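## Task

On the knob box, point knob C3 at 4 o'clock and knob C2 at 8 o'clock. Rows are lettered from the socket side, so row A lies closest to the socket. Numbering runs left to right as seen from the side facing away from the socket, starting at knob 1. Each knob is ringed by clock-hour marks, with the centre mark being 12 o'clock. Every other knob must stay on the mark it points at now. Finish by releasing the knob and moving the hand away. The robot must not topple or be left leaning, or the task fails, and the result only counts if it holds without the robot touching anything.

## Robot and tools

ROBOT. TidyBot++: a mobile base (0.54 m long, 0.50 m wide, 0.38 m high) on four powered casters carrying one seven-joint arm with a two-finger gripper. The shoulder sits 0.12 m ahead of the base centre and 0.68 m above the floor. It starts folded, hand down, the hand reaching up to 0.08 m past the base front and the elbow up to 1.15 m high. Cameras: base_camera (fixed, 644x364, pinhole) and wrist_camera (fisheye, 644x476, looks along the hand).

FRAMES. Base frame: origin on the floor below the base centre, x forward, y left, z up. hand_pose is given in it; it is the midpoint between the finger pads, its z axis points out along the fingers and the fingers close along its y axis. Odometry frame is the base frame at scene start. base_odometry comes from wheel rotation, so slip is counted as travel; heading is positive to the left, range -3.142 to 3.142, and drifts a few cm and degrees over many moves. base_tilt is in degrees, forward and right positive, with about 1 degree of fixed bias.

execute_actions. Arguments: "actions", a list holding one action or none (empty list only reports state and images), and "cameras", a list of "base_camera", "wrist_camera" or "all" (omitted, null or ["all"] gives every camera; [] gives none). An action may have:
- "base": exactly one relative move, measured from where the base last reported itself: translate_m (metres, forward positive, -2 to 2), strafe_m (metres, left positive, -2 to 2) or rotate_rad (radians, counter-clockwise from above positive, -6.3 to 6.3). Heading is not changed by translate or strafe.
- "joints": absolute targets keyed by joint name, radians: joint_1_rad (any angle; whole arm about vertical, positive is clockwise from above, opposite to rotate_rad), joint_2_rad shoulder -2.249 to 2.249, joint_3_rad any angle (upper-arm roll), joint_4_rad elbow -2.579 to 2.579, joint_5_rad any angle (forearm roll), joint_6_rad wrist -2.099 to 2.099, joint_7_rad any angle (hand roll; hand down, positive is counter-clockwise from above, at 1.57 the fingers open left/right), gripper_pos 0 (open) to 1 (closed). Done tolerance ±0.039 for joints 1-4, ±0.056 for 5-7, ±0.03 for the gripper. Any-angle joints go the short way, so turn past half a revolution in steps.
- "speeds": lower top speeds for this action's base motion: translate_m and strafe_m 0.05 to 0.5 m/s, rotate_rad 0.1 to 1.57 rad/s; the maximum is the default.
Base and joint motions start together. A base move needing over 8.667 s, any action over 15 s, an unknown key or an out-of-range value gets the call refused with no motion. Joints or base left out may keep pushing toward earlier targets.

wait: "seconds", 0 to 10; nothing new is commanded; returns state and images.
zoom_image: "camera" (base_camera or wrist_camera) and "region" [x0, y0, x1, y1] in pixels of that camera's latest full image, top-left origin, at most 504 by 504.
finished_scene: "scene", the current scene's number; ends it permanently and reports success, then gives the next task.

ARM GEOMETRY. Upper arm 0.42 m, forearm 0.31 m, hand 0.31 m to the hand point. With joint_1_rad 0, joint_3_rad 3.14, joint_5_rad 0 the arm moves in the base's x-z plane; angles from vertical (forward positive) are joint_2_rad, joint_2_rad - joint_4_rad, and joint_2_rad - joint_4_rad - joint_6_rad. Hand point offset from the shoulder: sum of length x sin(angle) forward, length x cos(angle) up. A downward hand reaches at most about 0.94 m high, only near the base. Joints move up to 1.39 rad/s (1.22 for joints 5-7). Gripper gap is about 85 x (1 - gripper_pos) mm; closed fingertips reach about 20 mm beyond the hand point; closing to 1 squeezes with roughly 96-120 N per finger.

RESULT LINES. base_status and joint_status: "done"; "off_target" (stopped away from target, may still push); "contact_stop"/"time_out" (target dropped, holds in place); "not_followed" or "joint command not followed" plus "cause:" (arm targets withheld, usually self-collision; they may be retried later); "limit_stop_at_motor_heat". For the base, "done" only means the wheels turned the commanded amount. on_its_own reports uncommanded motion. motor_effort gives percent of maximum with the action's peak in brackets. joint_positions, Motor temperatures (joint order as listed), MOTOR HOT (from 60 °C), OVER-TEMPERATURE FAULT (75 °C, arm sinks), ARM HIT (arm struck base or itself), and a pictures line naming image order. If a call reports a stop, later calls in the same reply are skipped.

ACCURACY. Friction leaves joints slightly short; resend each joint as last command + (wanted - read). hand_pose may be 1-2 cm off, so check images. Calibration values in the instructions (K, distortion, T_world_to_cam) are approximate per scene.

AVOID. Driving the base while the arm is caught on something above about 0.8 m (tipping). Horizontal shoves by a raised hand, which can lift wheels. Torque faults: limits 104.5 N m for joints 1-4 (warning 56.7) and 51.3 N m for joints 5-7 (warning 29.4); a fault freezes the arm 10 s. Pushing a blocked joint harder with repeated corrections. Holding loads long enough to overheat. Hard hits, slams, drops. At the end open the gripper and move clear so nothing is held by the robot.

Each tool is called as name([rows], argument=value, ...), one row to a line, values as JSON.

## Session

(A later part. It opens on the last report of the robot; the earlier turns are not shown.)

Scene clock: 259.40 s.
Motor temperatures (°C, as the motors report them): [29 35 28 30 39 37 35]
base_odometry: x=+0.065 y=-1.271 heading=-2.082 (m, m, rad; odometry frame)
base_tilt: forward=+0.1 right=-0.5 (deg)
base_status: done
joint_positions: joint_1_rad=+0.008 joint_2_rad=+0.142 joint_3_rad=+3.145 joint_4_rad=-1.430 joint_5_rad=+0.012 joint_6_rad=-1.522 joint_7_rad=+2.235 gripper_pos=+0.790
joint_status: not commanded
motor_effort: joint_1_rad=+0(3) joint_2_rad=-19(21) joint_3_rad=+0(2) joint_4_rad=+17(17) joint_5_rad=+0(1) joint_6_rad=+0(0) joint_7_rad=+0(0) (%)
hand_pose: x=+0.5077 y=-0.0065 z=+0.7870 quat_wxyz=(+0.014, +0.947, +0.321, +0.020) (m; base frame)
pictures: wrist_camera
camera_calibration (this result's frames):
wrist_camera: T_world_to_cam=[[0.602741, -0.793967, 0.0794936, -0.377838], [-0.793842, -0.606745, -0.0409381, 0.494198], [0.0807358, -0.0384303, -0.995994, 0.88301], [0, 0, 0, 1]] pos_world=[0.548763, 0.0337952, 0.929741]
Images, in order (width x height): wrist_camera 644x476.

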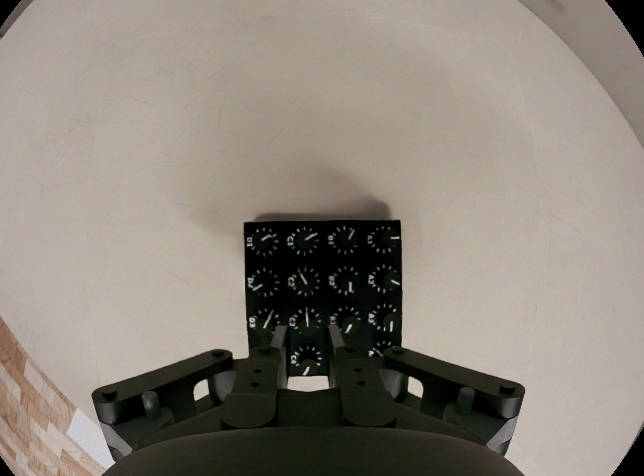

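execute_actions([
  {"base": {"strafe_m": 0.0023}, "joints": {"joint_2_rad": 0.2}, "speeds": {"strafe_m": 0.05}},
], cameras=["wrist_camera"])

zoom_image(camera="wrist_camera", region=[250, 270, 370, 390])

Scene clock: 269.10 s.
Motor temperatures (°C, as the motors report them): [29 35 28 30 39 37 35]
base_odometry: x=+0.067 y=-1.272 heading=-2.082 (m, m, rad; odometry frame)
base_tilt: forward=+0.1 right=-0.5 (deg)
base_status: done
joint_positions: joint_1_rad=+0.008 joint_2_rad=+0.190 joint_3_rad=+3.145 joint_4_rad=-1.430 joint_5_rad=+0.012 joint_6_rad=-1.522 joint_7_rad=+2.235 gripper_pos=+0.790
joint_status: all done
motor_effort: joint_1_rad=+0(3) joint_2_rad=-21(22) joint_3_rad=+0(3) joint_4_rad=+17(18) joint_5_rad=+0(2) joint_6_rad=-1(0) joint_7_rad=+0(1) (%)
hand_pose: x=+0.5123 y=-0.0071 z=+0.7684 quat_wxyz=(+0.006, +0.947, +0.321, -0.002) (m; base frame)
pictures: wrist_camera
camera_calibration (this result's frames):
wrist_camera: T_world_to_cam=[[0.605371, -0.794302, 0.0510921, -0.359066], [-0.795253, -0.606272, -0.00273618, 0.468098], [0.0331491, -0.0389747, -0.99869, 0.890499], [0, 0, 0, 1]] pos_world=[0.560106, 0.0332947, 0.908959]
Images, in order (width x height): wrist_camera 644x476.

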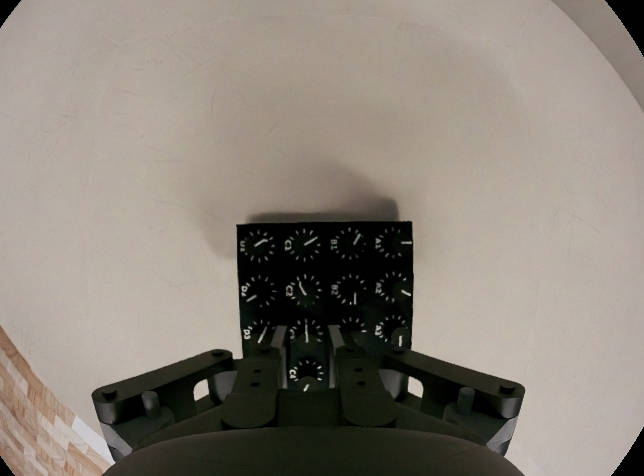

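Region (250, 270, 370, 390) of wrist_camera's 644x476 image, scaled by 4.200.

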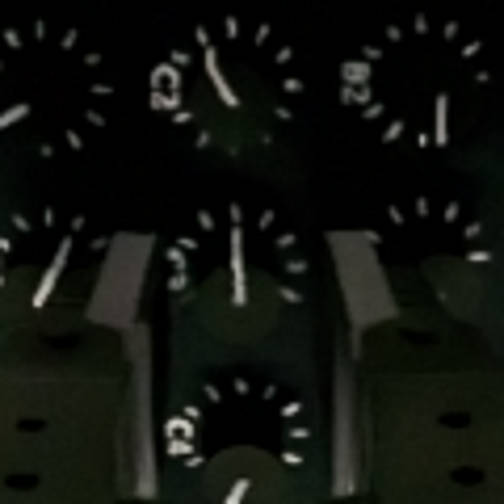

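execute_actions([
  {"joints": {"gripper_pos": 0.95}},
], cameras=[])

execute_actions([
  {"joints": {"joint_7_rad": 0.4}},
], cameras=["wrist_camera"])

zoom_image(camera="wrist_camera", region=[190, 190, 430, 400])

Scene clock: 273.17 s.
Motor temperatures (°C, as the motors report them): [29 35 28 30 39 37 35]
base_odometry: x=+0.067 y=-1.272 heading=-2.082 (m, m, rad; odometry frame)
base_tilt: forward=+0.1 right=-0.5 (deg)
base_status: not commanded
joint_positions: joint_1_rad=+0.008 joint_2_rad=+0.190 joint_3_rad=+3.145 joint_4_rad=-1.430 joint_5_rad=+0.012 joint_6_rad=-1.522 joint_7_rad=+2.235 gripper_pos=+0.935
joint_status: all done
motor_effort: joint_1_rad=+1(1) joint_2_rad=-18(21) joint_3_rad=+1(1) joint_4_rad=+15(17) joint_5_rad=+1(1) joint_6_rad=+1(1) joint_7_rad=+0(0) (%)
hand_pose: x=+0.5123 y=-0.0071 z=+0.7684 quat_wxyz=(+0.006, +0.947, +0.321, -0.002) (m; base frame)
pictures: none
No camera images: the call's "cameras" was empty. Leave "cameras" out to get every camera's image.

Scene clock: 275.17 s.
Motor temperatures (°C, as the motors report them): [29 35 28 30 39 37 35]
base_odometry: x=+0.067 y=-1.272 heading=-2.082 (m, m, rad; odometry frame)
base_tilt: forward=+0.1 right=-0.5 (deg)
base_status: not commanded
joint_positions: joint_1_rad=+0.008 joint_2_rad=+0.190 joint_3_rad=+3.145 joint_4_rad=-1.430 joint_5_rad=+0.012 joint_6_rad=-1.522 joint_7_rad=+0.411 gripper_pos=+0.935
joint_status: all done
motor_effort: joint_1_rad=+5(4) joint_2_rad=-18(19) joint_3_rad=+4(3) joint_4_rad=+14(16) joint_5_rad=+5(5) joint_6_rad=-1(2) joint_7_rad=+0(1) (%)
hand_pose: x=+0.5124 y=-0.0071 z=+0.7684 quat_wxyz=(+0.005, +0.833, -0.553, +0.004) (m; base frame)
pictures: wrist_camera
camera_calibration (this result's frames):
wrist_camera: T_world_to_cam=[[-0.921041, -0.386718, 0.0461777, 0.429625], [-0.388004, 0.921374, -0.0228486, 0.285742], [-0.033711, -0.0389616, -0.998672, 0.924793], [0, 0, 0, 1]] pos_world=[0.537747, -0.0611002, 0.910254]
Images, in order (width x height): wrist_camera 644x476.

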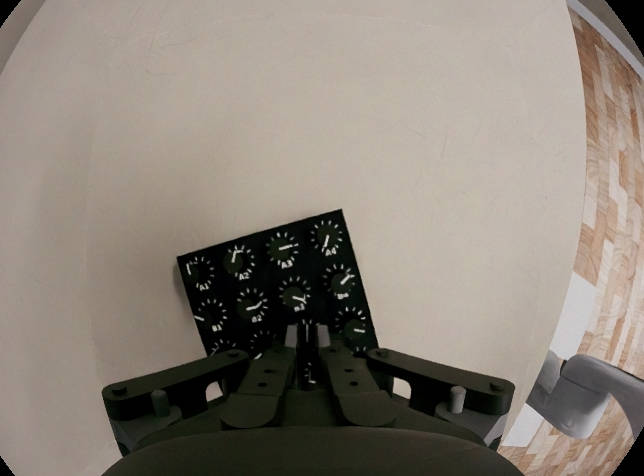

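Region (190, 190, 430, 400) of wrist_camera's 644x476 image, scaled by 2.100; it fills the top 441 rows of this view, and the rest is white.

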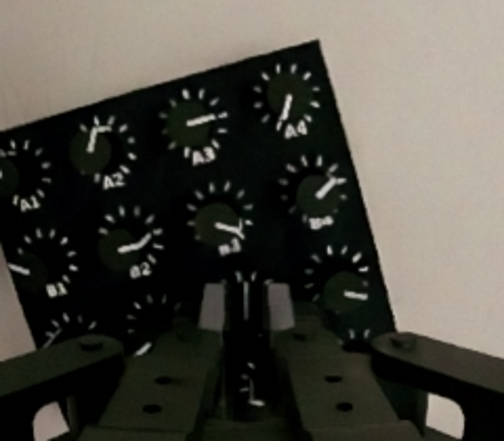

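execute_actions([
  {"joints": {"joint_7_rad": -1.441}},
], cameras=["wrist_camera"])

zoom_image(camera="wrist_camera", region=[190, 190, 430, 400])

Scene clock: 280.90 s.
Motor temperatures (°C, as the motors report them): [29 35 28 30 39 37 35]
base_odometry: x=+0.067 y=-1.272 heading=-2.082 (m, m, rad; odometry frame)
base_tilt: forward=+0.1 right=-0.5 (deg)
base_status: not commanded
joint_positions: joint_1_rad=+0.008 joint_2_rad=+0.190 joint_3_rad=+3.145 joint_4_rad=-1.429 joint_5_rad=+0.013 joint_6_rad=-1.519 joint_7_rad=-1.430 gripper_pos=+0.935
joint_status: all done
motor_effort: joint_1_rad=+0(5) joint_2_rad=-19(19) joint_3_rad=-1(4) joint_4_rad=+14(15) joint_5_rad=-1(5) joint_6_rad=-3(2) joint_7_rad=+0(0) (%)
hand_pose: x=+0.5133 y=-0.0073 z=+0.7685 quat_wxyz=(-0.001, +0.065, -0.998, +0.007) (m; base frame)
pictures: wrist_camera
camera_calibration (this result's frames):
wrist_camera: T_world_to_cam=[[-0.127388, 0.991485, 0.0270236, 0.0477804], [0.991766, 0.127691, -0.00976761, -0.437795], [-0.0131351, 0.0255568, -0.999587, 0.915489], [0, 0, 0, 1]] pos_world=[0.452302, -0.0148682, 0.909544]
Images, in order (width x height): wrist_camera 644x476.

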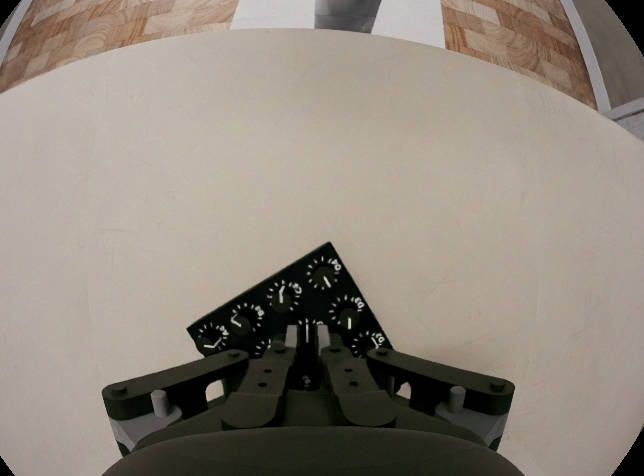

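Region (190, 190, 430, 400) of wrist_camera's 644x476 image, scaled by 2.100; it fills the top 441 rows of this view, and the rest is white.

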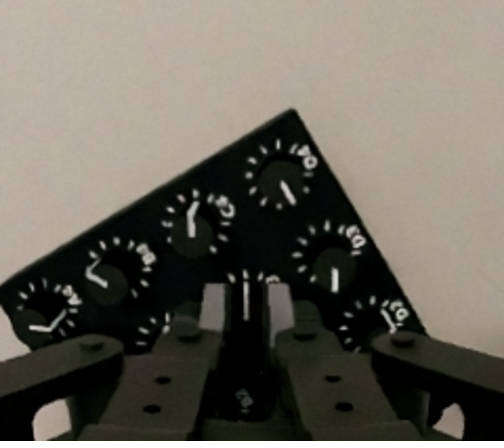

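execute_actions([
  {"joints": {"gripper_pos": 0.84}},
], cameras=[])

execute_actions([
  {"joints": {"joint_2_rad": -0.15}},
], cameras=["wrist_camera"])

Scene clock: 289.17 s.
Motor temperatures (°C, as the motors report them): [29 35 28 30 39 37 35]
base_odometry: x=+0.067 y=-1.272 heading=-2.082 (m, m, rad; odometry frame)
base_tilt: forward=+0.1 right=-0.5 (deg)
base_status: not commanded
joint_positions: joint_1_rad=+0.008 joint_2_rad=+0.190 joint_3_rad=+3.145 joint_4_rad=-1.431 joint_5_rad=+0.013 joint_6_rad=-1.519 joint_7_rad=-1.430 gripper_pos=+0.840
joint_status: all done
motor_effort: joint_1_rad=+0(0) joint_2_rad=-20(21) joint_3_rad=+0(1) joint_4_rad=+16(17) joint_5_rad=+0(1) joint_6_rad=-1(3) joint_7_rad=+0(0) (%)
hand_pose: x=+0.5128 y=-0.0073 z=+0.7680 quat_wxyz=(+0.000, +0.065, -0.998, +0.007) (m; base frame)
pictures: none
No camera images: the call's "cameras" was empty. Leave "cameras" out to get every camera's image.

Scene clock: 290.63 s.
Motor temperatures (°C, as the motors report them): [29 35 28 30 39 37 35]
base_odometry: x=+0.067 y=-1.272 heading=-2.082 (m, m, rad; odometry frame)
base_tilt: forward=+0.1 right=-0.5 (deg)
base_status: not commanded
joint_positions: joint_1_rad=+0.008 joint_2_rad=-0.147 joint_3_rad=+3.145 joint_4_rad=-1.431 joint_5_rad=+0.013 joint_6_rad=-1.519 joint_7_rad=-1.430 gripper_pos=+0.840
joint_status: all done
motor_effort: joint_1_rad=+1(1) joint_2_rad=-10(24) joint_3_rad=+0(0) joint_4_rad=+18(18) joint_5_rad=+0(0) joint_6_rad=+2(2) joint_7_rad=+0(1) (%)
hand_pose: x=+0.4622 y=-0.0069 z=+0.8932 quat_wxyz=(-0.167, +0.063, -0.984, +0.019) (m; base frame)
pictures: wrist_camera
camera_calibration (this result's frames):
wrist_camera: T_world_to_cam=[[-0.128724, 0.991496, -0.0191088, 0.0793063], [0.939928, 0.128127, 0.316414, -0.653354], [0.316172, 0.0227691, -0.948429, 0.841534], [0, 0, 0, 1]] pos_world=[0.358245, -0.0140806, 1.00638]
Images, in order (width x height): wrist_camera 644x476.

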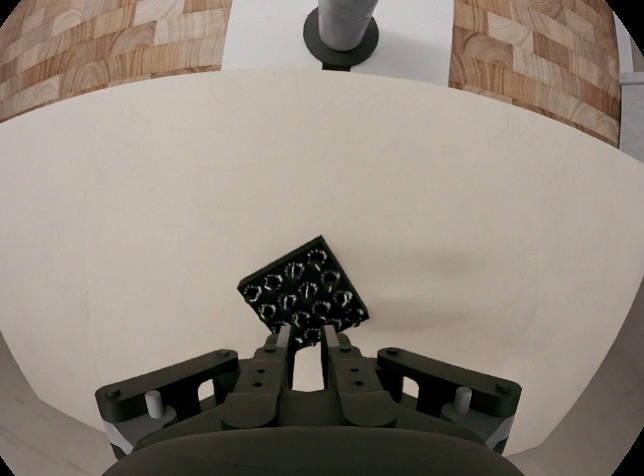

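zoom_image(camera="wrist_camera", region=[232, 230, 376, 360])

Region (232, 230, 376, 360) of wrist_camera's 644x476 image, scaled by 3.500; it fills the top 455 rows of this view, and the rest is white.

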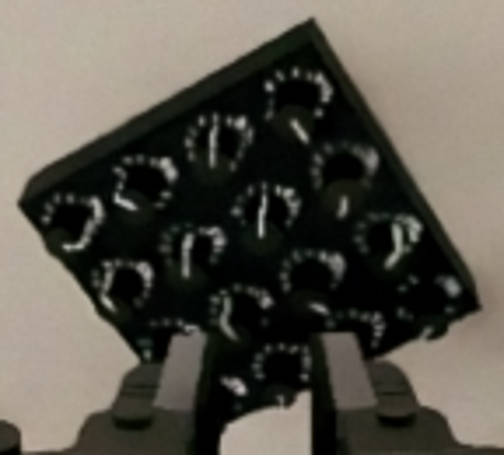

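execute_actions([
  {"base": {"translate_m": -0.3}, "joints": {"gripper_pos": 0.3}},
], cameras=[])

finished_scene(scene=1)

Scene clock: 297.23 s.
Motor temperatures (°C, as the motors report them): [29 35 28 30 39 37 35]
base_odometry: x=+0.214 y=-1.010 heading=-2.082 (m, m, rad; odometry frame)
base_tilt: forward=+0.1 right=-0.5 (deg)
base_status: done
joint_positions: joint_1_rad=+0.008 joint_2_rad=-0.153 joint_3_rad=+3.145 joint_4_rad=-1.431 joint_5_rad=+0.013 joint_6_rad=-1.519 joint_7_rad=-1.430 gripper_pos=+0.300
joint_status: all done
motor_effort: joint_1_rad=+0(1) joint_2_rad=-9(13) joint_3_rad=+0(1) joint_4_rad=+18(18) joint_5_rad=+0(0) joint_6_rad=+2(3) joint_7_rad=+0(0) (%)
hand_pose: x=+0.4609 y=-0.0068 z=+0.8953 quat_wxyz=(-0.170, +0.063, -0.983, +0.019) (m; base frame)
pictures: none
No camera images: the call's "cameras" was empty. Leave "cameras" out to get every camera's image.

The scene is finished: the task was done.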